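# Shelve the blue carton into the bookcase row gap

## Task

Take the blue carton off the desk and stand it in the empty slot of the carton row in the bookcase. It must be upright, lined up with its neighbours and turned end-on like them, with either end facing out. None of the brown cartons may end up moved or rotated. It fails if the carton falls or is left leaning. It only counts if the carton stays put without the robot holding it.

## Robot and tools

ROBOT. An omnidirectional wheeled base carries a column about 1.75 m high. A carriage rides 1.0 m up and down it (lift_m) and holds two identical six-joint arms, left and right, each with a two-finger gripper. Arm bases sit roughly 0.57 m + lift_m above the floor, and some carriage parts reach about 0.15 m lower than that. A hand can get 0.78 m from its shoulder but only about 0.38 m below its arm base. A hand is about 0.16 m long and 0.1 m wide, or 0.14 m with fingers open. Parked arm joints 1-6: 0, 0.05, 0.05, 1.45, 0, 0. Parked, the robot's footprint is about 0.95 m wide by 0.7 m long. Cameras: carriage_camera faces forward, tilted about 20 degrees down; left_wrist_camera and right_wrist_camera look out beyond the fingertips. Both the carriage camera and parked fingertips can be up to about 0.45 m above the arm bases. Wheel motors are strong (7 N m).

FRAMES. Base frame: origin on the floor below the base centre, x forward, y left, z up. left_hand and right_hand are the midpoints between each hand's pads, in the base frame, with quat_wxyz rotating base axes to hand axes; the hand's z runs along the fingers and they open along its y. Pointing straight up with joints 1, 5, 6 at 0 gives (1, 0, 0, 0). Odometry frame is the base frame at scene start; base_odometry comes from wheel rotation only, so slip shows as motion. Heading is left-positive, -3.142 to 3.142.

execute_actions. Argument actions: a list holding one action or none (none just returns state and images). An action may contain base, joints, or both; they start together and may finish at different times; no action runs past 15 s. base takes exactly one relative offset measured from the base position in the latest state report: translate_m (metres, forward positive, -2 to 2), strafe_m (metres, left positive, -2 to 2) or rotate_rad (radians, counter-clockwise positive, -6.3 to 6.3). joints is one dictionary covering both arms, keyed by name, each value an absolute target: lift_m 0 to 1 m; per arm (left_ and right_ prefixes) joint1_rad -2.617 to 3.054 (yaw about vertical, 0 forward, positive left); joint2_rad 0 to 3.141 (shoulder; 0 upper arm back and level, 1.57 vertical, 3.14 forward and level); joint3_rad 0 to 3.141 (elbow; 0 folded, 3.14 straight); joint4_rad -1.57 to 1.57 (wrist pitch, positive lifts fingertips); joint5_rad -1.57 to 1.57 (wrist yaw, positive swings fingertips to the right, opposite sense to joint 1); joint6_rad -2.094 to 2.094 (roll about the finger axis, positive clockwise seen from the forearm); gripper_m 0 to 0.093 m pad gap. Done tolerances: lift 0.004, joints 1, 5, 6 0.02, joint 2 and 3 0.055, joint 4 0.04, gripper 0.004. Anything omitted may still be driving toward an earlier target without the status showing it. cameras: list of carriage_camera, left_wrist_camera, right_wrist_camera or all; omitted/null/all gives every camera, [] none. Unknown keys, names or out-of-range numbers cause refusal with no motion. If a result reports a stop, the remaining motion calls in that reply are skipped.

wait: seconds, 0 to 10; no new command, returns state and images. zoom_image: camera plus region [x0, y0, x1, y1] in pixels of that camera's latest full image (672x504, origin top-left), at most 504x504. finished_scene: scene, the current scene number; ends it irreversibly after the last command is held and reports success.

RESULTS. pictures lists the order of the returned images. base_status/joint_status per motion: done (for the base, wheels turned fully even if slipping; a 1-2 mm move can fall short yet read done); off_target (resting short, maybe still pushing; a holding gripper usually shows this); contact_stop or time_out (old target dropped, holds where it stopped); joint command not followed, with a cause line, means a safety check blocked that arm's targets (gripper still obeyed), and the named joints show not_followed; the robot may retry them on later actions. on_its_own lists uncommanded motion, where held at is a target, not a position. motor_effort: percent of max, positive toward higher values, peak in brackets; offsets and noise are large. Falling lift effort while lowering means the hand or load is resting on something. drive_wheels at rest above its free-drive level means the base is still pushing. Motor temperatures: one block per arm, joints in joint_positions order. ARM HIT means an arm struck the robot hard.

CONTACT AND SAFETY. The base stops on wheel overload or an arm joint shoved out of place, but arms are unchecked while turning and often when an arm is also commanded, and the base may roll about 0.3 m more after an arm touch. Arms and grippers never stop on contact; blocked arms keep pushing and snap to target once free. After a blocked drive, back off about 0.2 m (or turn back), again if still pressed. Do not reverse into a table edge that the column is under. Withheld arm: move that arm clear first, the other in a later action. Hand readings drift at long reach; a level hand drops 10-17 cm under 1 kg. The robot can topple, unrecoverably, with a high carriage, extended arms, loads, pulling or sudden stops; only images reveal a lean. Never let the arms strike or press on each other. Grip here is weak: about 13 to 25 N per pad, fixed by how the fingers closed. Avoid drops, slips, slams and hard pushes; release the carton and back away at the end.

HEAT. Stretched arms heat quickly, even empty and while you think. MOTOR HOT from 75 °C; at 90 °C an OVER-TEMPERATURE FAULT halts that arm for 10 s; at 100 °C the arm goes limp and falls. Affected keys read limit_stop_at_motor_heat; resend targets.

CAMERAS. Each camera has a pinhole+radial calibration (K, D, T_world_to_cam from base frame, pos_world); carriage_camera K=[[239.729, 0, 334.529], [0, 239.729, 250.754], [0, 0, 1]]. Expect small errors, larger for wrist cameras at long reach.

Each tool is called after "Emit:" as a command line: name --argument value for each argument, lists and objects as JSON in quotes; but a table of rows of numbers goes row by row, as --pt "numbers of a row", without its own name.

## Session

Emit:
execute_actions --actions '[]'

Scene clock: 0.00 s.
Motor temperatures (°C, as the motors report them): left_arm=[23 20 21 20 23 22] | right_arm=[19 20 21 21 20 21]
base_odometry: x=+0.000 y=+0.000 heading=+0.000 (m, m, rad; odometry frame)
base_status: not commanded
joint_positions: lift_m=+0.298 left_joint1_rad=+0.008 left_joint2_rad=+0.044 left_joint3_rad=+0.057 left_joint4_rad=+1.487 left_joint5_rad=+0.027 left_joint6_rad=+0.053 left_gripper_m=+0.095 right_joint1_rad=-0.004 right_joint2_rad=+0.063 right_joint3_rad=+0.082 right_joint4_rad=+1.415 right_joint5_rad=+0.043 right_joint6_rad=-0.030 right_gripper_m=+0.094
joint_status: not commanded
motor_effort: lift_m=+24 drive_wheels=+4 (%)
left_hand: x=+0.2959 y=+0.3393 z=+1.2929 quat_wxyz=(+0.999, +0.014, +0.035, +0.030) (m; base frame)
right_hand: x=+0.3117 y=-0.3512 z=+1.2978 quat_wxyz=(+0.997, +0.021, +0.068, -0.018) (m; base frame)
pictures: carriage_camera, left_wrist_camera, right_wrist_camera
Images, in order (width x height): carriage_camera 672x504, left_wrist_camera 672x504, right_wrist_camera 672x504.

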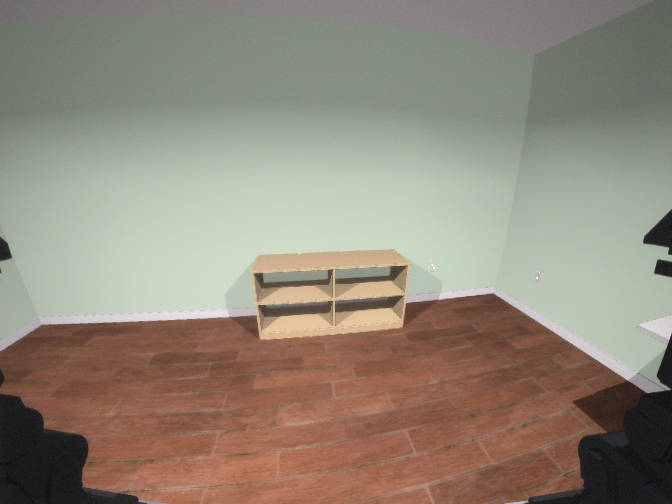

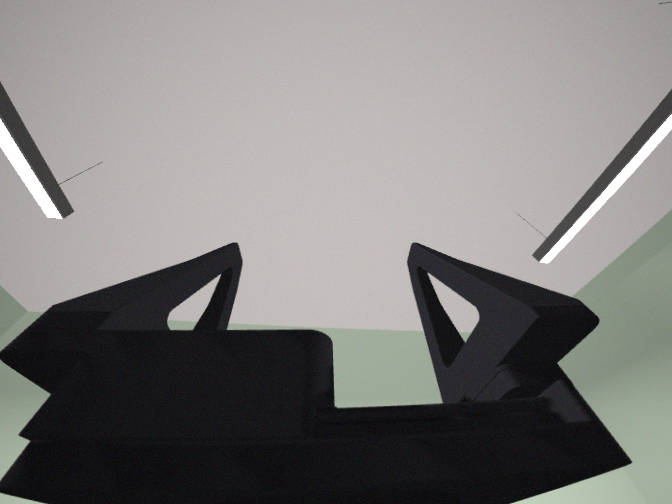

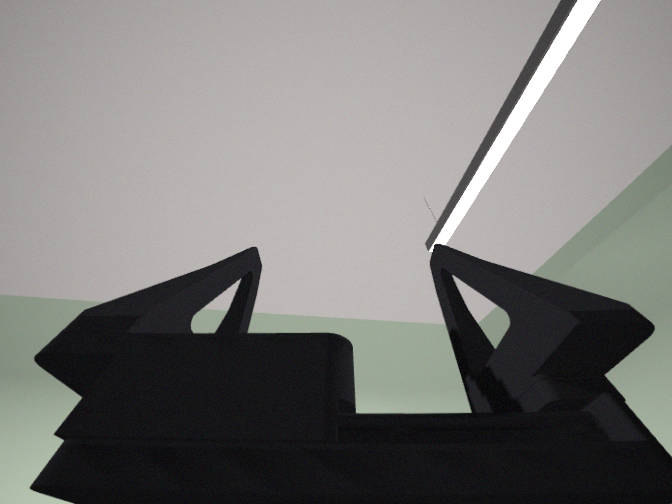

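Emit:
zoom_image --camera "carriage_camera" --region '[230, 230, 430, 350]'

Emit:
execute_actions --actions '[{"base":{"rotate_rad":-1.2}}]' --cameras '["carriage_camera"]'

Region (230, 230, 430, 350) of carriage_camera's 672x504 image, scaled by 2.520, with more detail than that image has; it fills the top 302 rows of this view, and the rest is white.

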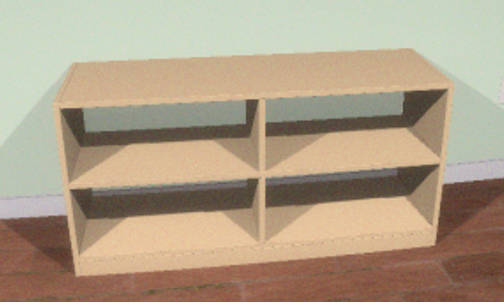

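Scene clock: 13.83 s.
Motor temperatures (°C, as the motors report them): left_arm=[23 21 22 21 23 22] | right_arm=[19 20 22 21 20 21]
base_odometry: x=+0.000 y=+0.000 heading=-1.200 (m, m, rad; odometry frame)
base_status: done
joint_positions: lift_m=+0.298 left_joint1_rad=+0.008 left_joint2_rad=+0.044 left_joint3_rad=+0.057 left_joint4_rad=+1.486 left_joint5_rad=+0.027 left_joint6_rad=+0.053 left_gripper_m=+0.095 right_joint1_rad=-0.004 right_joint2_rad=+0.063 right_joint3_rad=+0.082 right_joint4_rad=+1.415 right_joint5_rad=+0.043 right_joint6_rad=-0.030 right_gripper_m=+0.094
joint_status: not commanded
motor_effort: lift_m=+24(24) drive_wheels=+8(20) (%)
left_hand: x=+0.2962 y=+0.3393 z=+1.2929 quat_wxyz=(+0.999, +0.014, +0.036, +0.030) (m; base frame)
right_hand: x=+0.3118 y=-0.3512 z=+1.2978 quat_wxyz=(+0.997, +0.021, +0.069, -0.018) (m; base frame)
pictures: carriage_camera
Images, in order (width x height): carriage_camera 672x504.

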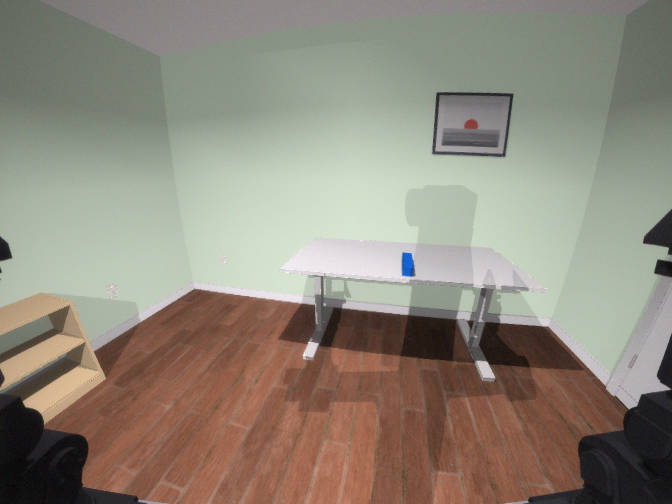

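Emit:
zoom_image --camera "carriage_camera" --region '[340, 220, 480, 320]'

Emit:
execute_actions --actions '[{"base":{"rotate_rad":-1.9}}]' --cameras '["carriage_camera"]'

Emit:
execute_actions --actions '[{"base":{"rotate_rad":-1.7}}]' --cameras '["carriage_camera"]'

Region (340, 220, 480, 320) of carriage_camera's 672x504 image, scaled by 3.600, with more detail than that image has; it fills the top 360 rows of this view, and the rest is white.

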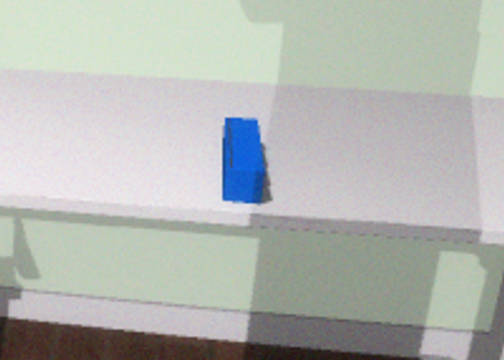

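Scene clock: 26.17 s.
Motor temperatures (°C, as the motors report them): left_arm=[23 22 23 21 23 22] | right_arm=[19 21 23 21 20 21]
base_odometry: x=+0.000 y=+0.000 heading=-3.099 (m, m, rad; odometry frame)
base_status: done
joint_positions: lift_m=+0.298 left_joint1_rad=+0.008 left_joint2_rad=+0.044 left_joint3_rad=+0.057 left_joint4_rad=+1.485 left_joint5_rad=+0.027 left_joint6_rad=+0.053 left_gripper_m=+0.095 right_joint1_rad=-0.004 right_joint2_rad=+0.063 right_joint3_rad=+0.082 right_joint4_rad=+1.413 right_joint5_rad=+0.043 right_joint6_rad=-0.030 right_gripper_m=+0.094
joint_status: not commanded
motor_effort: lift_m=+24(23) drive_wheels=+8(18) (%)
left_hand: x=+0.2964 y=+0.3393 z=+1.2929 quat_wxyz=(+0.999, +0.014, +0.036, +0.030) (m; base frame)
right_hand: x=+0.3121 y=-0.3512 z=+1.2977 quat_wxyz=(+0.997, +0.021, +0.069, -0.018) (m; base frame)
pictures: carriage_camera
Images, in order (width x height): carriage_camera 672x504.

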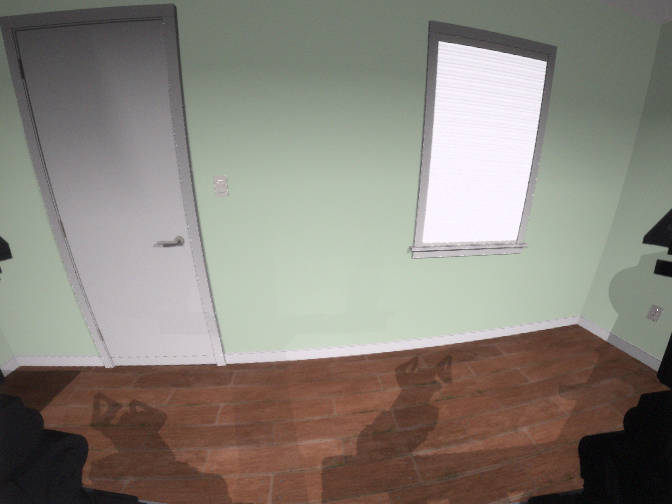

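Scene clock: 29.40 s.
Motor temperatures (°C, as the motors report them): left_arm=[23 22 23 21 23 22] | right_arm=[19 21 23 21 20 21]
base_odometry: x=+0.000 y=+0.000 heading=+1.485 (m, m, rad; odometry frame)
base_status: done
joint_positions: lift_m=+0.298 left_joint1_rad=+0.008 left_joint2_rad=+0.044 left_joint3_rad=+0.057 left_joint4_rad=+1.484 left_joint5_rad=+0.027 left_joint6_rad=+0.053 left_gripper_m=+0.095 right_joint1_rad=-0.004 right_joint2_rad=+0.063 right_joint3_rad=+0.082 right_joint4_rad=+1.413 right_joint5_rad=+0.043 right_joint6_rad=-0.030 right_gripper_m=+0.094
joint_status: not commanded
motor_effort: lift_m=+25(23) drive_wheels=+8(19) (%)
left_hand: x=+0.2965 y=+0.3393 z=+1.2929 quat_wxyz=(+0.999, +0.014, +0.036, +0.030) (m; base frame)
right_hand: x=+0.3122 y=-0.3512 z=+1.2977 quat_wxyz=(+0.997, +0.021, +0.069, -0.018) (m; base frame)
pictures: carriage_camera
Images, in order (width x height): carriage_camera 672x504.

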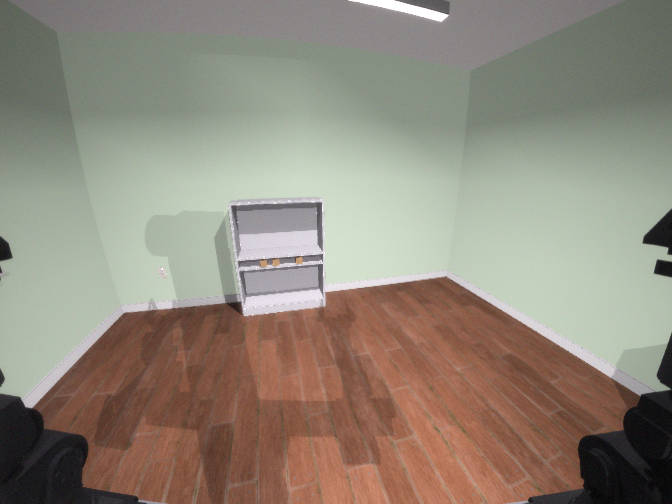

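Emit:
zoom_image --camera "carriage_camera" --region '[210, 180, 350, 330]'

Region (210, 180, 350, 330) of carriage_camera's 672x504 image, scaled by 3.360, with more detail than that image has; it fills the left 470 columns of this view, and the rest is white.

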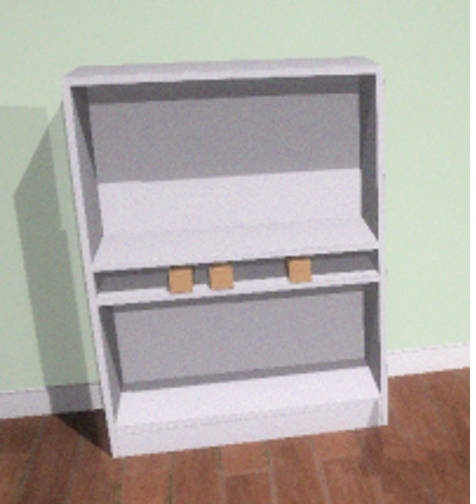

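Emit:
execute_actions --actions '[{"base":{"rotate_rad":-3.055},"joints":{"right_joint1_rad":0,"right_joint2_rad":1.9,"right_joint3_rad":1.0,"right_joint4_rad":0.9,"right_joint5_rad":0,"right_joint6_rad":0,"right_gripper_m":0.093}}]'

Scene clock: 100.00 s.
Motor temperatures (°C, as the motors report them): left_arm=[23 23 26 21 23 22] | right_arm=[19 23 26 22 20 21]
base_odometry: x=+0.000 y=+0.000 heading=-1.570 (m, m, rad; odometry frame)
base_status: done
joint_positions: lift_m=+0.298 left_joint1_rad=+0.008 left_joint2_rad=+0.044 left_joint3_rad=+0.057 left_joint4_rad=+1.482 left_joint5_rad=+0.027 left_joint6_rad=+0.053 left_gripper_m=+0.095 right_joint1_rad=-0.007 right_joint2_rad=+1.904 right_joint3_rad=+0.998 right_joint4_rad=+0.887 right_joint5_rad=+0.002 right_joint6_rad=-0.006 right_gripper_m=+0.093
joint_status: all done
motor_effort: lift_m=+23(23) drive_wheels=+9(24) (%)
left_hand: x=+0.2972 y=+0.3393 z=+1.2928 quat_wxyz=(+0.999, +0.014, +0.038, +0.030) (m; base frame)
right_hand: x=+0.8285 y=-0.3478 z=+1.0620 quat_wxyz=(+0.700, +0.001, +0.714, -0.005) (m; base frame)
pictures: carriage_camera, left_wrist_camera, right_wrist_camera
camera_calibration (this result's frames):
left_wrist_camera: T_world_to_cam=[[0.0428952, -0.996425, -0.0727756, 0.412685], [0.750776, 0.0802081, -0.655669, 0.598822], [0.659163, -0.0265131, 0.751533, -1.03564], [0, 0, 0, 1]] pos_world=[0.215369, 0.335721, 1.20098]
right_wrist_camera: T_world_to_cam=[[-0.0150478, -0.999813, -0.0121856, -0.319612], [-0.595481, 0.018751, -0.80315, 1.35659], [0.803228, -0.00482935, -0.595652, 0.0912973], [0, 0, 0, 1]] pos_world=[0.729682, -0.344549, 1.14003]
Images, in order (width x height): carriage_camera 672x504, left_wrist_camera 672x504, right_wrist_camera 672x504.

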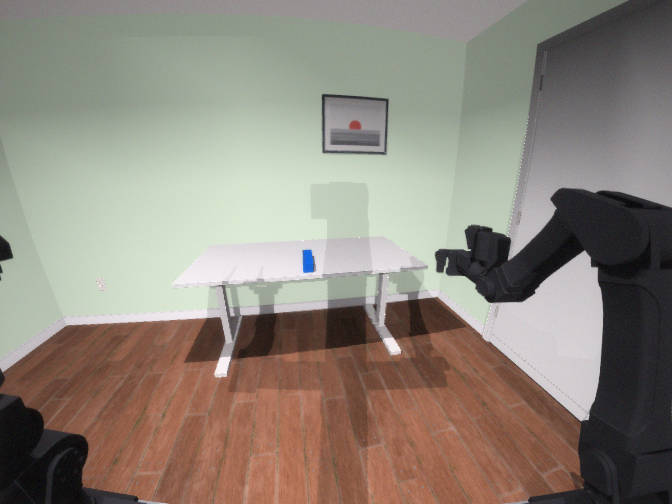

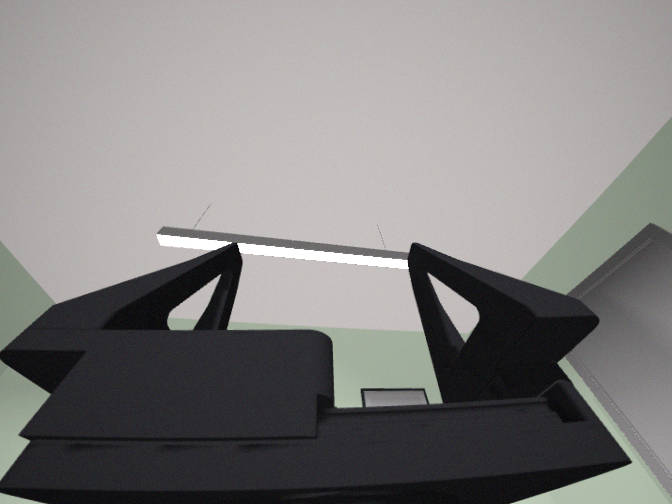

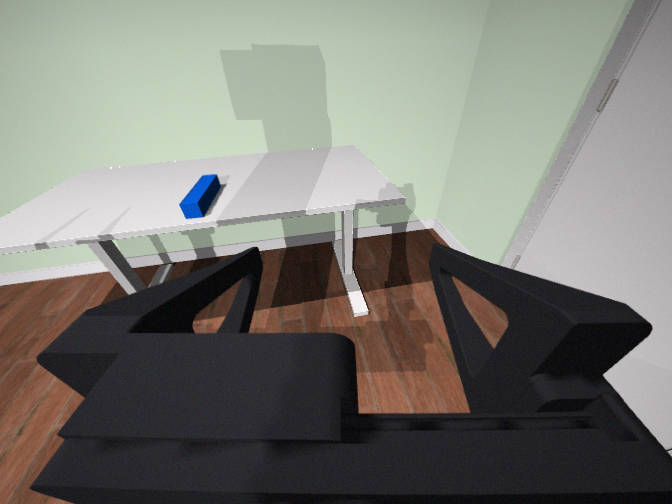

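Emit:
execute_actions --actions '[{"base":{"strafe_m":0.49},"joints":{"right_joint2_rad":2.8,"right_joint3_rad":1.5,"right_joint4_rad":1.3,"lift_m":0.45}}]' --cameras '["carriage_camera","right_wrist_camera"]'

Scene clock: 127.90 s.
Motor temperatures (°C, as the motors report them): left_arm=[23 23 26 21 23 22] | right_arm=[19 30 27 28 20 21]
base_odometry: x=+0.490 y=-0.001 heading=-1.571 (m, m, rad; odometry frame)
base_status: done
joint_positions: lift_m=+0.450 left_joint1_rad=+0.008 left_joint2_rad=+0.044 left_joint3_rad=+0.057 left_joint4_rad=+1.483 left_joint5_rad=+0.027 left_joint6_rad=+0.053 left_gripper_m=+0.095 right_joint1_rad=-0.003 right_joint2_rad=+2.813 right_joint3_rad=+1.492 right_joint4_rad=+1.290 right_joint5_rad=+0.002 right_joint6_rad=-0.006 right_gripper_m=+0.093
joint_status: all done
motor_effort: lift_m=+25(28) drive_wheels=-8(22) (%)
left_hand: x=+0.2968 y=+0.3393 z=+1.4447 quat_wxyz=(+0.999, +0.014, +0.037, +0.030) (m; base frame)
right_hand: x=+0.9123 y=-0.3462 z=+0.9799 quat_wxyz=(+0.696, +0.000, +0.718, -0.004) (m; base frame)
pictures: carriage_camera, right_wrist_camera
camera_calibration (this result's frames):
carriage_camera: T_world_to_cam=[[-0.0021662, -0.999545, 0.0300883, -0.0419165], [-0.323542, -0.0277695, -0.945806, 1.40152], [0.946211, -0.0117836, -0.323335, 0.298304], [0, 0, 0, 1]] pos_world=[0.171101, 0.000537063, 1.42328]
right_wrist_camera: T_world_to_cam=[[-0.0117632, -0.999858, -0.012084, -0.320856], [-0.605302, 0.0167394, -0.79582, 1.34159], [0.795909, -0.0020469, -0.605413, -0.00779861], [0, 0, 0, 1]] pos_world=[0.8145, -0.343284, 1.05907]
Images, in order (width x height): carriage_camera 672x504, right_wrist_camera 672x504.

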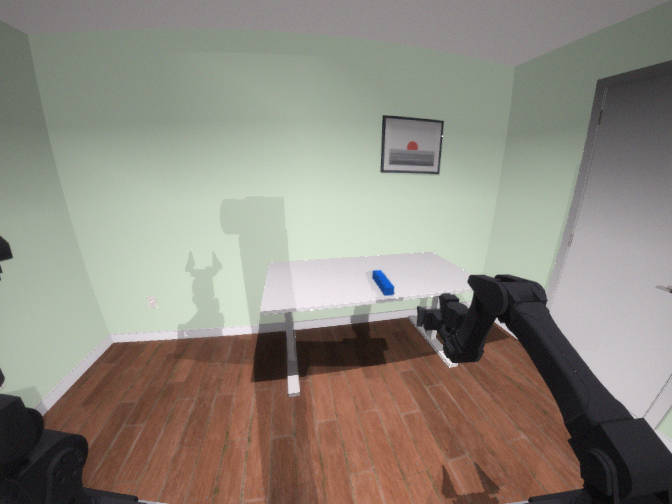

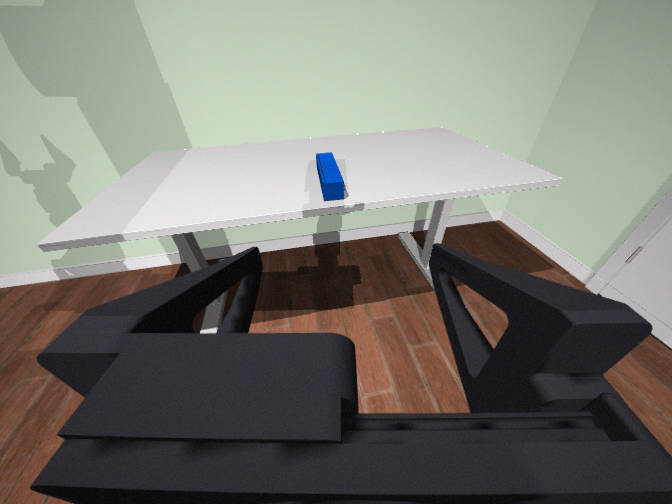

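Emit:
execute_actions --actions '[{"base":{"rotate_rad":0.21},"joints":{"right_joint4_rad":1.0,"lift_m":0.40}}]' --cameras '[]'

Emit:
execute_actions --actions '[{"base":{"strafe_m":-0.305}}]' --cameras '[]'

Emit:
execute_actions --actions '[{"base":{"translate_m":0.35}}]' --cameras '["carriage_camera","right_wrist_camera"]'

Scene clock: 177.67 s.
Motor temperatures (°C, as the motors report them): left_arm=[23 23 27 21 23 22] | right_arm=[19 48 27 32 20 21]
base_odometry: x=+0.491 y=-0.001 heading=-1.361 (m, m, rad; odometry frame)
base_status: done
joint_positions: lift_m=+0.400 left_joint1_rad=+0.008 left_joint2_rad=+0.044 left_joint3_rad=+0.057 left_joint4_rad=+1.482 left_joint5_rad=+0.027 left_joint6_rad=+0.053 left_gripper_m=+0.095 right_joint1_rad=+0.001 right_joint2_rad=+2.805 right_joint3_rad=+1.492 right_joint4_rad=+0.999 right_joint5_rad=+0.002 right_joint6_rad=-0.006 right_gripper_m=+0.093
joint_status: all done
motor_effort: lift_m=+22(23) drive_wheels=-8(15) (%)
left_hand: x=+0.2971 y=+0.3393 z=+1.3949 quat_wxyz=(+0.999, +0.014, +0.038, +0.030) (m; base frame)
right_hand: x=+0.9013 y=-0.3435 z=+0.8643 quat_wxyz=(+0.587, -0.002, +0.809, -0.002) (m; base frame)
pictures: none
No camera images: the call's "cameras" was empty. Leave "cameras" out to get every camera's image.

Scene clock: 180.17 s.
Motor temperatures (°C, as the motors report them): left_arm=[23 23 27 21 23 22] | right_arm=[19 48 27 32 20 21]
base_odometry: x=+0.192 y=-0.065 heading=-1.360 (m, m, rad; odometry frame)
base_status: done
joint_positions: lift_m=+0.400 left_joint1_rad=+0.008 left_joint2_rad=+0.044 left_joint3_rad=+0.057 left_joint4_rad=+1.482 left_joint5_rad=+0.027 left_joint6_rad=+0.053 left_gripper_m=+0.095 right_joint1_rad=-0.001 right_joint2_rad=+2.805 right_joint3_rad=+1.492 right_joint4_rad=+0.999 right_joint5_rad=+0.002 right_joint6_rad=-0.006 right_gripper_m=+0.093
joint_status: not commanded
motor_effort: lift_m=+22(22) drive_wheels=-9(21) (%)
left_hand: x=+0.2971 y=+0.3393 z=+1.3949 quat_wxyz=(+0.999, +0.014, +0.038, +0.030) (m; base frame)
right_hand: x=+0.9013 y=-0.3445 z=+0.8643 quat_wxyz=(+0.587, -0.001, +0.809, -0.003) (m; base frame)
pictures: none
No camera images: the call's "cameras" was empty. Leave "cameras" out to get every camera's image.

Scene clock: 182.83 s.
Motor temperatures (°C, as the motors report them): left_arm=[23 23 27 21 23 22] | right_arm=[19 49 27 33 20 21]
base_odometry: x=+0.265 y=-0.407 heading=-1.361 (m, m, rad; odometry frame)
base_status: done
joint_positions: lift_m=+0.400 left_joint1_rad=+0.008 left_joint2_rad=+0.044 left_joint3_rad=+0.057 left_joint4_rad=+1.485 left_joint5_rad=+0.027 left_joint6_rad=+0.053 left_gripper_m=+0.095 right_joint1_rad=-0.001 right_joint2_rad=+2.805 right_joint3_rad=+1.492 right_joint4_rad=+0.999 right_joint5_rad=+0.002 right_joint6_rad=-0.006 right_gripper_m=+0.093
joint_status: not commanded
motor_effort: lift_m=+22(22) drive_wheels=-8(15) (%)
left_hand: x=+0.2964 y=+0.3393 z=+1.3950 quat_wxyz=(+0.999, +0.014, +0.036, +0.030) (m; base frame)
right_hand: x=+0.9013 y=-0.3445 z=+0.8643 quat_wxyz=(+0.587, -0.001, +0.809, -0.003) (m; base frame)
pictures: carriage_camera, right_wrist_camera
camera_calibration (this result's frames):
carriage_camera: T_world_to_cam=[[-0.0021662, -0.999545, 0.0300883, -0.0404198], [-0.323542, -0.0277695, -0.945806, 1.35447], [0.946211, -0.0117836, -0.323335, 0.28222], [0, 0, 0, 1]] pos_world=[0.171101, 0.000537063, 1.37353]
right_wrist_camera: T_world_to_cam=[[-0.0121413, -0.999883, -0.00925098, -0.322797], [-0.803974, 0.0152625, -0.594469, 1.24747], [0.594541, 0.000219908, -0.804065, 0.284949], [0, 0, 0, 1]] pos_world=[0.829598, -0.341862, 0.967711]
Images, in order (width x height): carriage_camera 672x504, right_wrist_camera 672x504.

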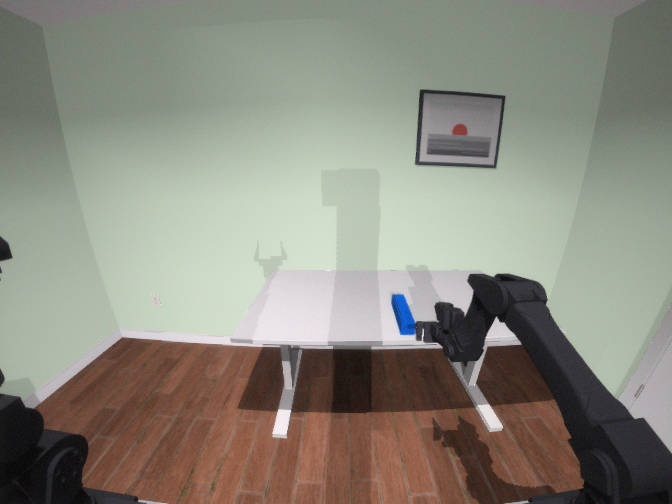

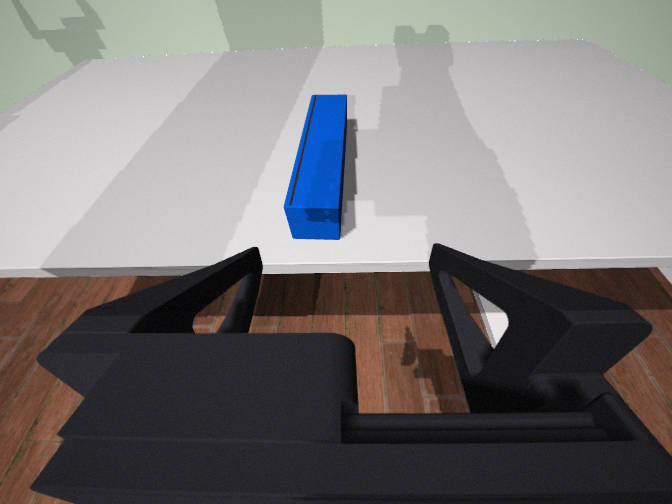

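Emit:
execute_actions --actions '[{"base":{"strafe_m":0.03},"joints":{"right_joint2_rad":2.5,"right_joint3_rad":1.3,"right_joint4_rad":-0.25,"lift_m":0.62}}]' --cameras '["carriage_camera","right_wrist_camera"]'

Scene clock: 227.13 s.
Motor temperatures (°C, as the motors report them): left_arm=[23 23 27 21 23 22] | right_arm=[19 53 27 35 20 21]
base_odometry: x=+0.294 y=-0.401 heading=-1.362 (m, m, rad; odometry frame)
base_status: done
joint_positions: lift_m=+0.620 left_joint1_rad=+0.008 left_joint2_rad=+0.044 left_joint3_rad=+0.057 left_joint4_rad=+1.485 left_joint5_rad=+0.027 left_joint6_rad=+0.053 left_gripper_m=+0.095 right_joint1_rad=-0.002 right_joint2_rad=+2.492 right_joint3_rad=+1.314 right_joint4_rad=-0.244 right_joint5_rad=+0.002 right_joint6_rad=-0.006 right_gripper_m=+0.093
joint_status: all done
motor_effort: lift_m=+24(29) drive_wheels=+6(15) (%)
left_hand: x=+0.2964 y=+0.3393 z=+1.6148 quat_wxyz=(+0.999, +0.014, +0.036, +0.030) (m; base frame)
right_hand: x=+0.6941 y=-0.3450 z=+1.0081 quat_wxyz=(+0.075, -0.002, +0.997, -0.001) (m; base frame)
pictures: carriage_camera, right_wrist_camera
camera_calibration (this result's frames):
carriage_camera: T_world_to_cam=[[-0.0021662, -0.999545, 0.0300883, -0.0470339], [-0.323542, -0.0277695, -0.945806, 1.56238], [0.946211, -0.0117836, -0.323335, 0.353297], [0, 0, 0, 1]] pos_world=[0.171101, 0.000537063, 1.59336]
right_wrist_camera: T_world_to_cam=[[-0.0156234, -0.999859, 0.00608246, -0.337505], [-0.891621, 0.0166846, 0.452476, 0.172278], [-0.452513, 0.00164595, -0.891756, 1.33952], [0, 0, 0, 1]] pos_world=[0.754486, -0.342536, 1.11863]
Images, in order (width x height): carriage_camera 672x504, right_wrist_camera 672x504.

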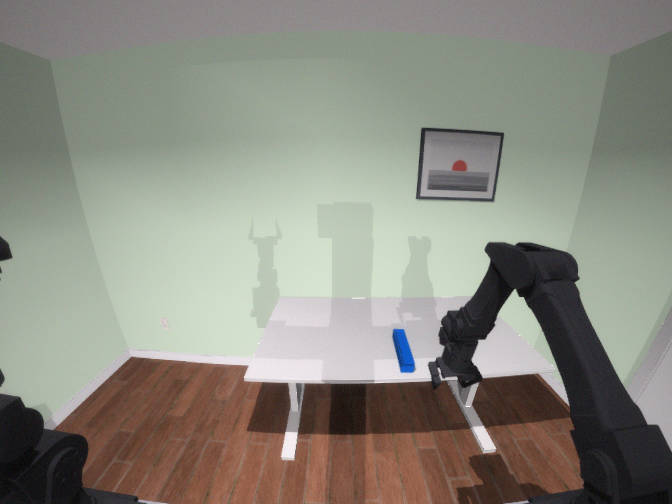

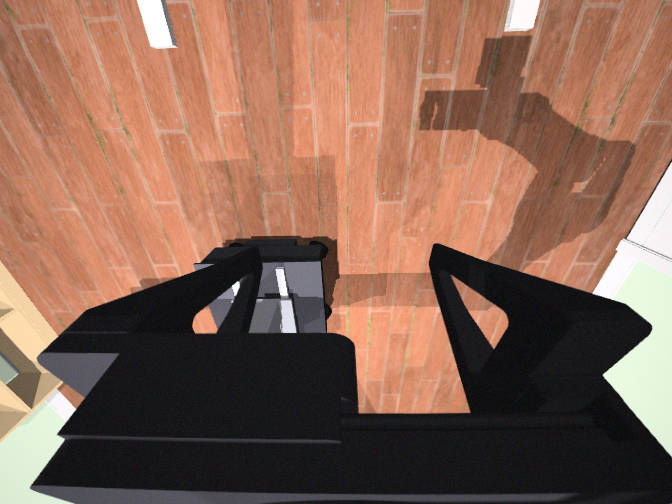

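Emit:
execute_actions --actions '[{"base":{"translate_m":0.41},"joints":{"lift_m":0.5}}]' --cameras '["carriage_camera","right_wrist_camera"]'

Scene clock: 241.83 s.
Motor temperatures (°C, as the motors report them): left_arm=[23 23 27 21 23 22] | right_arm=[19 51 26 32 20 21]
base_odometry: x=+0.380 y=-0.802 heading=-1.361 (m, m, rad; odometry frame)
base_status: done
joint_positions: lift_m=+0.500 left_joint1_rad=+0.008 left_joint2_rad=+0.044 left_joint3_rad=+0.057 left_joint4_rad=+1.486 left_joint5_rad=+0.027 left_joint6_rad=+0.053 left_gripper_m=+0.095 right_joint1_rad=-0.002 right_joint2_rad=+2.499 right_joint3_rad=+1.310 right_joint4_rad=-0.252 right_joint5_rad=+0.002 right_joint6_rad=-0.006 right_gripper_m=+0.093
joint_status: all done
motor_effort: lift_m=+23(22) drive_wheels=-8(17) (%)
left_hand: x=+0.2962 y=+0.3393 z=+1.4950 quat_wxyz=(+0.999, +0.014, +0.036, +0.030) (m; base frame)
right_hand: x=+0.6882 y=-0.3449 z=+0.8845 quat_wxyz=(+0.065, -0.002, +0.998, -0.001) (m; base frame)
pictures: carriage_camera, right_wrist_camera
camera_calibration (this result's frames):
carriage_camera: T_world_to_cam=[[-0.0021662, -0.999545, 0.0300883, -0.0434275], [-0.323542, -0.0277695, -0.945806, 1.44902], [0.946211, -0.0117836, -0.323335, 0.314541], [0, 0, 0, 1]] pos_world=[0.171101, 0.000537063, 1.4735]
right_wrist_camera: T_world_to_cam=[[-0.0155025, -0.99986, 0.0063419, -0.337145], [-0.88265, 0.0166646, 0.469736, 0.201455], [-0.469776, 0.00168442, -0.882784, 1.23049], [0, 0, 0, 1]] pos_world=[0.750642, -0.342528, 0.993763]
Images, in order (width x height): carriage_camera 672x504, right_wrist_camera 672x504.

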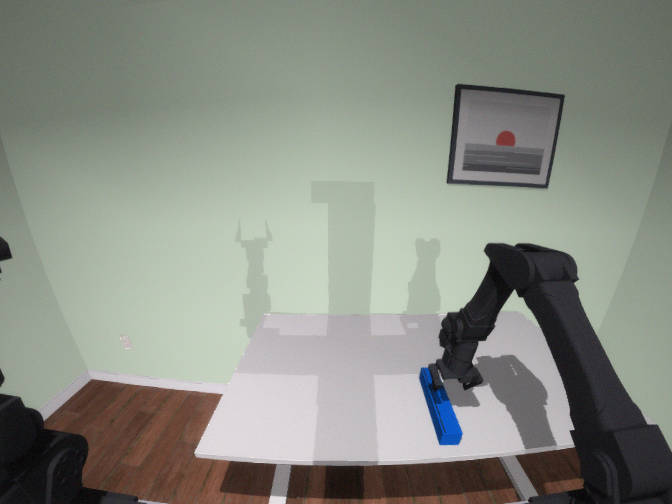

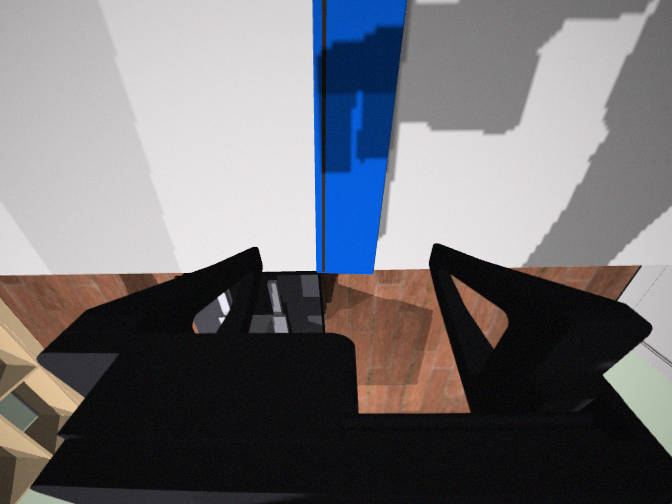

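Emit:
execute_actions --actions '[{"joints":{"lift_m":0.385}}]' --cameras '["carriage_camera","right_wrist_camera"]'

Emit:
zoom_image --camera "carriage_camera" --region '[380, 340, 560, 480]'

Scene clock: 254.43 s.
Motor temperatures (°C, as the motors report them): left_arm=[23 23 28 21 23 22] | right_arm=[19 50 26 30 20 21]
base_odometry: x=+0.380 y=-0.802 heading=-1.361 (m, m, rad; odometry frame)
base_status: not commanded
joint_positions: lift_m=+0.385 left_joint1_rad=+0.008 left_joint2_rad=+0.044 left_joint3_rad=+0.057 left_joint4_rad=+1.486 left_joint5_rad=+0.027 left_joint6_rad=+0.053 left_gripper_m=+0.095 right_joint1_rad=-0.002 right_joint2_rad=+2.501 right_joint3_rad=+1.310 right_joint4_rad=-0.251 right_joint5_rad=+0.002 right_joint6_rad=-0.006 right_gripper_m=+0.093
joint_status: all done
motor_effort: lift_m=+22(22) drive_wheels=+9(7) (%)
left_hand: x=+0.2962 y=+0.3393 z=+1.3800 quat_wxyz=(+0.999, +0.014, +0.036, +0.030) (m; base frame)
right_hand: x=+0.6879 y=-0.3449 z=+0.7688 quat_wxyz=(+0.065, -0.002, +0.998, -0.001) (m; base frame)
pictures: carriage_camera, right_wrist_camera
camera_calibration (this result's frames):
carriage_camera: T_world_to_cam=[[-0.0021662, -0.999545, 0.0300883, -0.0399684], [-0.323542, -0.0277695, -0.945806, 1.34028], [0.946211, -0.0117836, -0.323335, 0.277369], [0, 0, 0, 1]] pos_world=[0.171101, 0.000537063, 1.35853]
right_wrist_camera: T_world_to_cam=[[-0.0154977, -0.99986, 0.00635202, -0.336426], [-0.882291, 0.0166638, 0.470409, 0.254783], [-0.470449, 0.00168592, -0.882425, 1.12843], [0, 0, 0, 1]] pos_world=[0.750449, -0.342527, 0.878043]
Images, in order (width x height): carriage_camera 672x504, right_wrist_camera 672x504.

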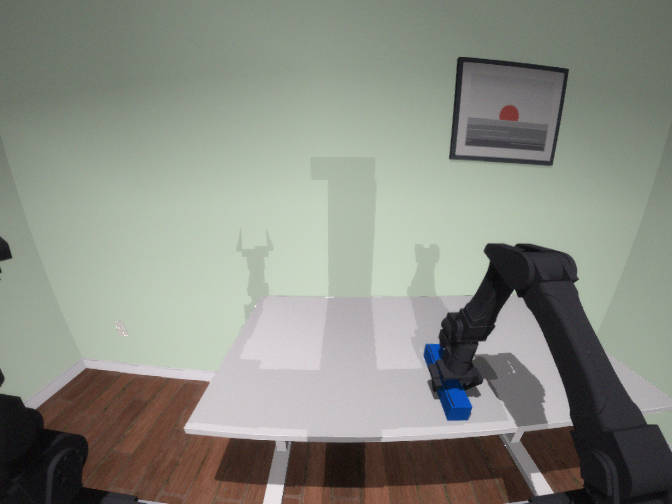

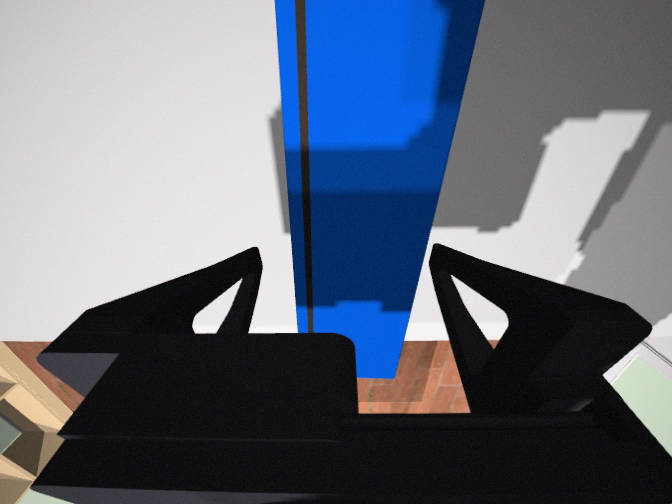

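Region (380, 340, 560, 480) of carriage_camera's 672x504 image, scaled by 2.800, with more detail than that image has.

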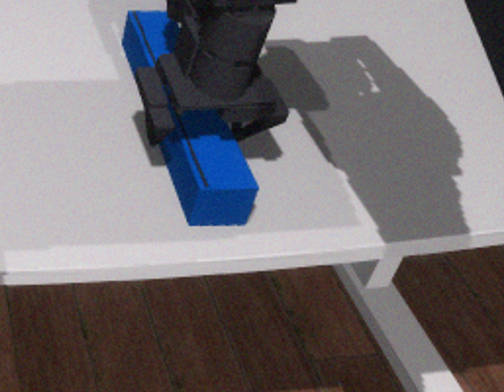

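Emit:
execute_actions --actions '[{"joints":{"lift_m":0.372}}]' --cameras '[]'

Emit:
execute_actions --actions '[{"joints":{"right_gripper_m":0.03}}]' --cameras '["right_wrist_camera"]'

Emit:
execute_actions --actions '[{"joints":{"lift_m":0.45,"right_gripper_m":0.03}}]' --cameras '["carriage_camera","right_wrist_camera"]'

Scene clock: 269.50 s.
Motor temperatures (°C, as the motors report them): left_arm=[23 24 28 21 23 22] | right_arm=[19 49 26 30 20 21]
base_odometry: x=+0.380 y=-0.802 heading=-1.361 (m, m, rad; odometry frame)
base_status: not commanded
joint_positions: lift_m=+0.372 left_joint1_rad=+0.008 left_joint2_rad=+0.044 left_joint3_rad=+0.057 left_joint4_rad=+1.486 left_joint5_rad=+0.027 left_joint6_rad=+0.053 left_gripper_m=+0.095 right_joint1_rad=-0.002 right_joint2_rad=+2.504 right_joint3_rad=+1.310 right_joint4_rad=-0.250 right_joint5_rad=+0.002 right_joint6_rad=-0.006 right_gripper_m=+0.093
joint_status: all done
motor_effort: lift_m=+22(24) drive_wheels=-7(9) (%)
left_hand: x=+0.2962 y=+0.3393 z=+1.3669 quat_wxyz=(+0.999, +0.014, +0.036, +0.030) (m; base frame)
right_hand: x=+0.6870 y=-0.3449 z=+0.7544 quat_wxyz=(+0.063, -0.002, +0.998, -0.001) (m; base frame)
pictures: none
No camera images: the call's "cameras" was empty. Leave "cameras" out to get every camera's image.

Scene clock: 270.13 s.
Motor temperatures (°C, as the motors report them): left_arm=[23 24 28 21 23 22] | right_arm=[19 49 26 30 20 21]
base_odometry: x=+0.380 y=-0.802 heading=-1.361 (m, m, rad; odometry frame)
base_status: not commanded
joint_positions: lift_m=+0.372 left_joint1_rad=+0.008 left_joint2_rad=+0.044 left_joint3_rad=+0.057 left_joint4_rad=+1.486 left_joint5_rad=+0.027 left_joint6_rad=+0.053 left_gripper_m=+0.095 right_joint1_rad=-0.002 right_joint2_rad=+2.504 right_joint3_rad=+1.310 right_joint4_rad=-0.250 right_joint5_rad=+0.002 right_joint6_rad=-0.005 right_gripper_m=+0.061
joint_status: right_gripper_m off_target (ended at +0.061, target +0.030)
motor_effort: lift_m=+24(22) drive_wheels=+9(9) (%)
left_hand: x=+0.2962 y=+0.3393 z=+1.3669 quat_wxyz=(+0.999, +0.014, +0.036, +0.030) (m; base frame)
right_hand: x=+0.6870 y=-0.3449 z=+0.7544 quat_wxyz=(+0.063, -0.001, +0.998, -0.001) (m; base frame)
pictures: right_wrist_camera
camera_calibration (this result's frames):
right_wrist_camera: T_world_to_cam=[[-0.0158566, -0.999854, 0.00634445, -0.336093], [-0.880845, 0.0169713, 0.4731, 0.257826], [-0.473139, 0.00191328, -0.880986, 1.11616], [0, 0, 0, 1]] pos_world=[0.749874, -0.342555, 0.863476]
Images, in order (width x height): right_wrist_camera 672x504.

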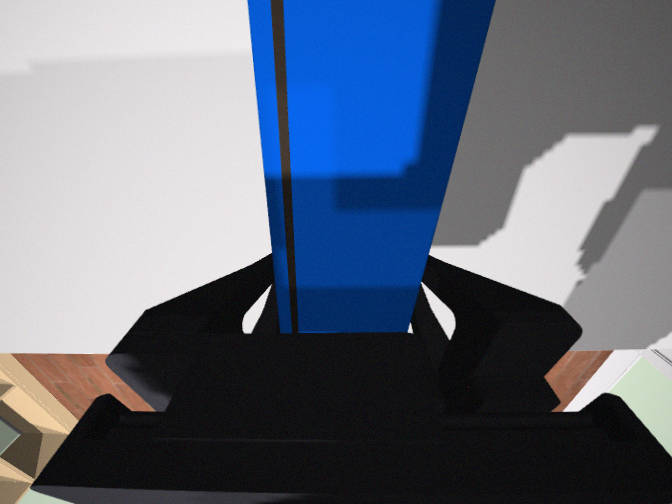

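Scene clock: 270.97 s.
Motor temperatures (°C, as the motors report them): left_arm=[23 24 28 21 23 22] | right_arm=[19 49 26 30 20 21]
base_odometry: x=+0.380 y=-0.802 heading=-1.361 (m, m, rad; odometry frame)
base_status: not commanded
joint_positions: lift_m=+0.450 left_joint1_rad=+0.008 left_joint2_rad=+0.044 left_joint3_rad=+0.057 left_joint4_rad=+1.486 left_joint5_rad=+0.027 left_joint6_rad=+0.053 left_gripper_m=+0.095 right_joint1_rad=-0.002 right_joint2_rad=+2.504 right_joint3_rad=+1.310 right_joint4_rad=-0.253 right_joint5_rad=+0.002 right_joint6_rad=-0.005 right_gripper_m=+0.061
joint_status: right_gripper_m off_target (ended at +0.061, target +0.030); the others done
motor_effort: lift_m=+24(30) drive_wheels=+8(9) (%)
left_hand: x=+0.2962 y=+0.3393 z=+1.4448 quat_wxyz=(+0.999, +0.014, +0.036, +0.030) (m; base frame)
right_hand: x=+0.6862 y=-0.3449 z=+0.8321 quat_wxyz=(+0.062, -0.001, +0.998, -0.001) (m; base frame)
pictures: carriage_camera, right_wrist_camera
camera_calibration (this result's frames):
carriage_camera: T_world_to_cam=[[-0.0021662, -0.999545, 0.0300883, -0.0419193], [-0.323542, -0.0277695, -0.945806, 1.40161], [0.946211, -0.0117836, -0.323335, 0.298333], [0, 0, 0, 1]] pos_world=[0.171101, 0.000537063, 1.42337]
right_wrist_camera: T_world_to_cam=[[-0.0158372, -0.999854, 0.00638601, -0.336644], [-0.879397, 0.016968, 0.475786, 0.217184], [-0.475825, 0.00191927, -0.879538, 1.18486], [0, 0, 0, 1]] pos_world=[0.749443, -0.342554, 0.940942]
Images, in order (width x height): carriage_camera 672x504, right_wrist_camera 672x504.

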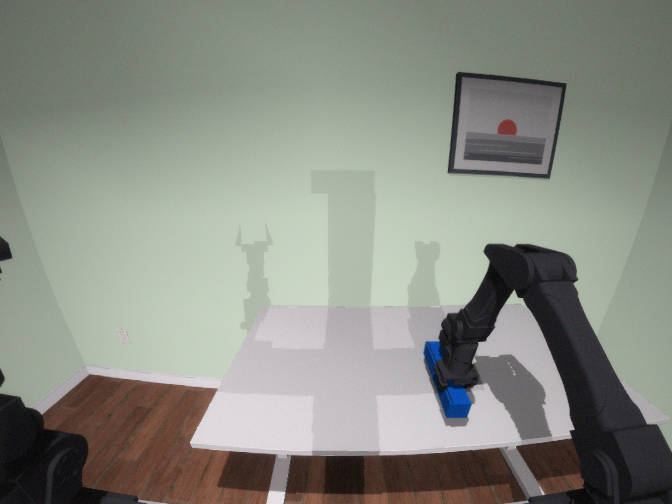

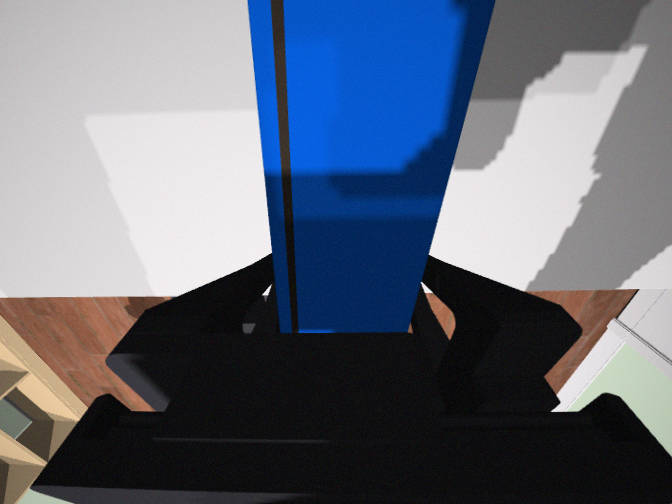

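Emit:
execute_actions --actions '[{"base":{"translate_m":-0.5}}]' --cameras '[]'

Emit:
execute_actions --actions '[{"base":{"rotate_rad":3.1416},"joints":{"lift_m":0.16,"right_gripper_m":0.03}}]' --cameras '[]'

Emit:
execute_actions --actions '[{"base":{"strafe_m":0.325}}]' --cameras '[]'

Emit:
execute_actions --actions '[{"base":{"translate_m":1.2}}]' --cameras '["carriage_camera","right_wrist_camera"]'

Scene clock: 298.40 s.
Motor temperatures (°C, as the motors report them): left_arm=[23 24 28 21 23 22] | right_arm=[19 50 25 29 20 21]
base_odometry: x=+0.276 y=-0.313 heading=-1.361 (m, m, rad; odometry frame)
base_status: done
joint_positions: lift_m=+0.450 left_joint1_rad=+0.008 left_joint2_rad=+0.044 left_joint3_rad=+0.057 left_joint4_rad=+1.484 left_joint5_rad=+0.027 left_joint6_rad=+0.053 left_gripper_m=+0.095 right_joint1_rad=-0.002 right_joint2_rad=+2.504 right_joint3_rad=+1.310 right_joint4_rad=-0.251 right_joint5_rad=+0.002 right_joint6_rad=-0.005 right_gripper_m=+0.061
joint_status: not commanded
motor_effort: lift_m=+24(25) drive_wheels=-1(20) (%)
left_hand: x=+0.2967 y=+0.3393 z=+1.4448 quat_wxyz=(+0.999, +0.014, +0.037, +0.030) (m; base frame)
right_hand: x=+0.6866 y=-0.3448 z=+0.8321 quat_wxyz=(+0.062, -0.002, +0.998, -0.001) (m; base frame)
pictures: none
No camera images: the call's "cameras" was empty. Leave "cameras" out to get every camera's image.

Scene clock: 302.67 s.
Motor temperatures (°C, as the motors report them): left_arm=[23 24 28 21 23 22] | right_arm=[19 50 25 29 20 21]
base_odometry: x=+0.276 y=-0.313 heading=+1.781 (m, m, rad; odometry frame)
base_status: done
joint_positions: lift_m=+0.160 left_joint1_rad=+0.008 left_joint2_rad=+0.044 left_joint3_rad=+0.057 left_joint4_rad=+1.481 left_joint5_rad=+0.027 left_joint6_rad=+0.053 left_gripper_m=+0.095 right_joint1_rad=-0.006 right_joint2_rad=+2.505 right_joint3_rad=+1.310 right_joint4_rad=-0.241 right_joint5_rad=+0.002 right_joint6_rad=-0.005 right_gripper_m=+0.061
joint_status: right_gripper_m off_target (ended at +0.061, target +0.030); the others done
motor_effort: lift_m=+22(23) drive_wheels=+10(21) (%)
left_hand: x=+0.2973 y=+0.3393 z=+1.1549 quat_wxyz=(+0.999, +0.014, +0.038, +0.030) (m; base frame)
right_hand: x=+0.6889 y=-0.3465 z=+0.5423 quat_wxyz=(+0.067, +0.000, +0.998, -0.001) (m; base frame)
pictures: none
No camera images: the call's "cameras" was empty. Leave "cameras" out to get every camera's image.

Scene clock: 305.33 s.
Motor temperatures (°C, as the motors report them): left_arm=[23 24 28 21 23 22] | right_arm=[19 50 25 28 20 21]
base_odometry: x=-0.041 y=-0.382 heading=+1.782 (m, m, rad; odometry frame)
base_status: done
joint_positions: lift_m=+0.160 left_joint1_rad=+0.008 left_joint2_rad=+0.044 left_joint3_rad=+0.057 left_joint4_rad=+1.482 left_joint5_rad=+0.027 left_joint6_rad=+0.053 left_gripper_m=+0.095 right_joint1_rad=-0.004 right_joint2_rad=+2.505 right_joint3_rad=+1.310 right_joint4_rad=-0.246 right_joint5_rad=+0.002 right_joint6_rad=-0.005 right_gripper_m=+0.061
joint_status: not commanded
motor_effort: lift_m=+22(23) drive_wheels=-8(22) (%)
left_hand: x=+0.2972 y=+0.3393 z=+1.1549 quat_wxyz=(+0.999, +0.014, +0.038, +0.030) (m; base frame)
right_hand: x=+0.6877 y=-0.3457 z=+0.5422 quat_wxyz=(+0.065, +0.000, +0.998, -0.001) (m; base frame)
pictures: none
No camera images: the call's "cameras" was empty. Leave "cameras" out to get every camera's image.

Scene clock: 310.03 s.
Motor temperatures (°C, as the motors report them): left_arm=[23 24 28 21 23 22] | right_arm=[19 50 25 28 20 21]
base_odometry: x=-0.295 y=+0.792 heading=+1.783 (m, m, rad; odometry frame)
base_status: done
joint_positions: lift_m=+0.160 left_joint1_rad=+0.008 left_joint2_rad=+0.044 left_joint3_rad=+0.057 left_joint4_rad=+1.484 left_joint5_rad=+0.027 left_joint6_rad=+0.053 left_gripper_m=+0.095 right_joint1_rad=-0.002 right_joint2_rad=+2.505 right_joint3_rad=+1.310 right_joint4_rad=-0.251 right_joint5_rad=+0.002 right_joint6_rad=-0.005 right_gripper_m=+0.061
joint_status: not commanded
motor_effort: lift_m=+23(22) drive_wheels=-7(18) (%)
left_hand: x=+0.2965 y=+0.3393 z=+1.1550 quat_wxyz=(+0.999, +0.014, +0.036, +0.030) (m; base frame)
right_hand: x=+0.6865 y=-0.3449 z=+0.5420 quat_wxyz=(+0.062, -0.001, +0.998, -0.001) (m; base frame)
pictures: carriage_camera, right_wrist_camera
camera_calibration (this result's frames):
carriage_camera: T_world_to_cam=[[-0.0021662, -0.999545, 0.0300883, -0.0331984], [-0.323542, -0.0277695, -0.945806, 1.12747], [0.946211, -0.0117836, -0.323335, 0.204617], [0, 0, 0, 1]] pos_world=[0.171101, 0.000537063, 1.13353]
right_wrist_camera: T_world_to_cam=[[-0.0157995, -0.999857, 0.00598677, -0.334532], [-0.880124, 0.0167483, 0.474449, 0.356636], [-0.474482, 0.00222695, -0.880262, 0.929464], [0, 0, 0, 1]] pos_world=[0.749612, -0.342527, 0.65097]
Images, in order (width x height): carriage_camera 672x504, right_wrist_camera 672x504.

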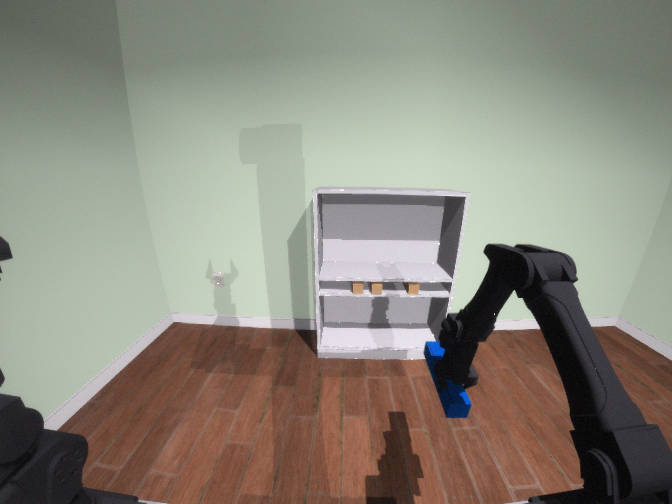

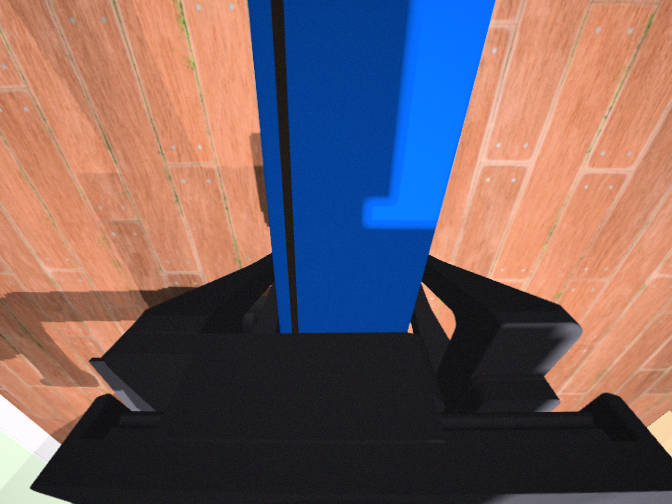

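Emit:
zoom_image --camera "carriage_camera" --region '[300, 240, 480, 370]'

Region (300, 240, 480, 370) of carriage_camera's 672x504 image, scaled by 2.800, with more detail than that image has.

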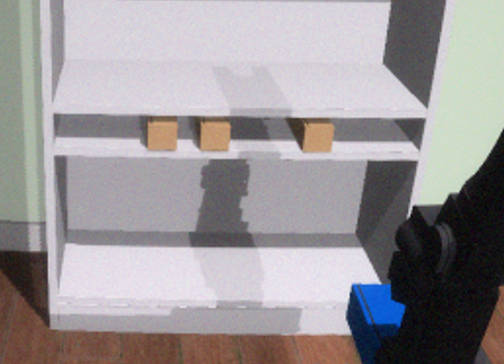

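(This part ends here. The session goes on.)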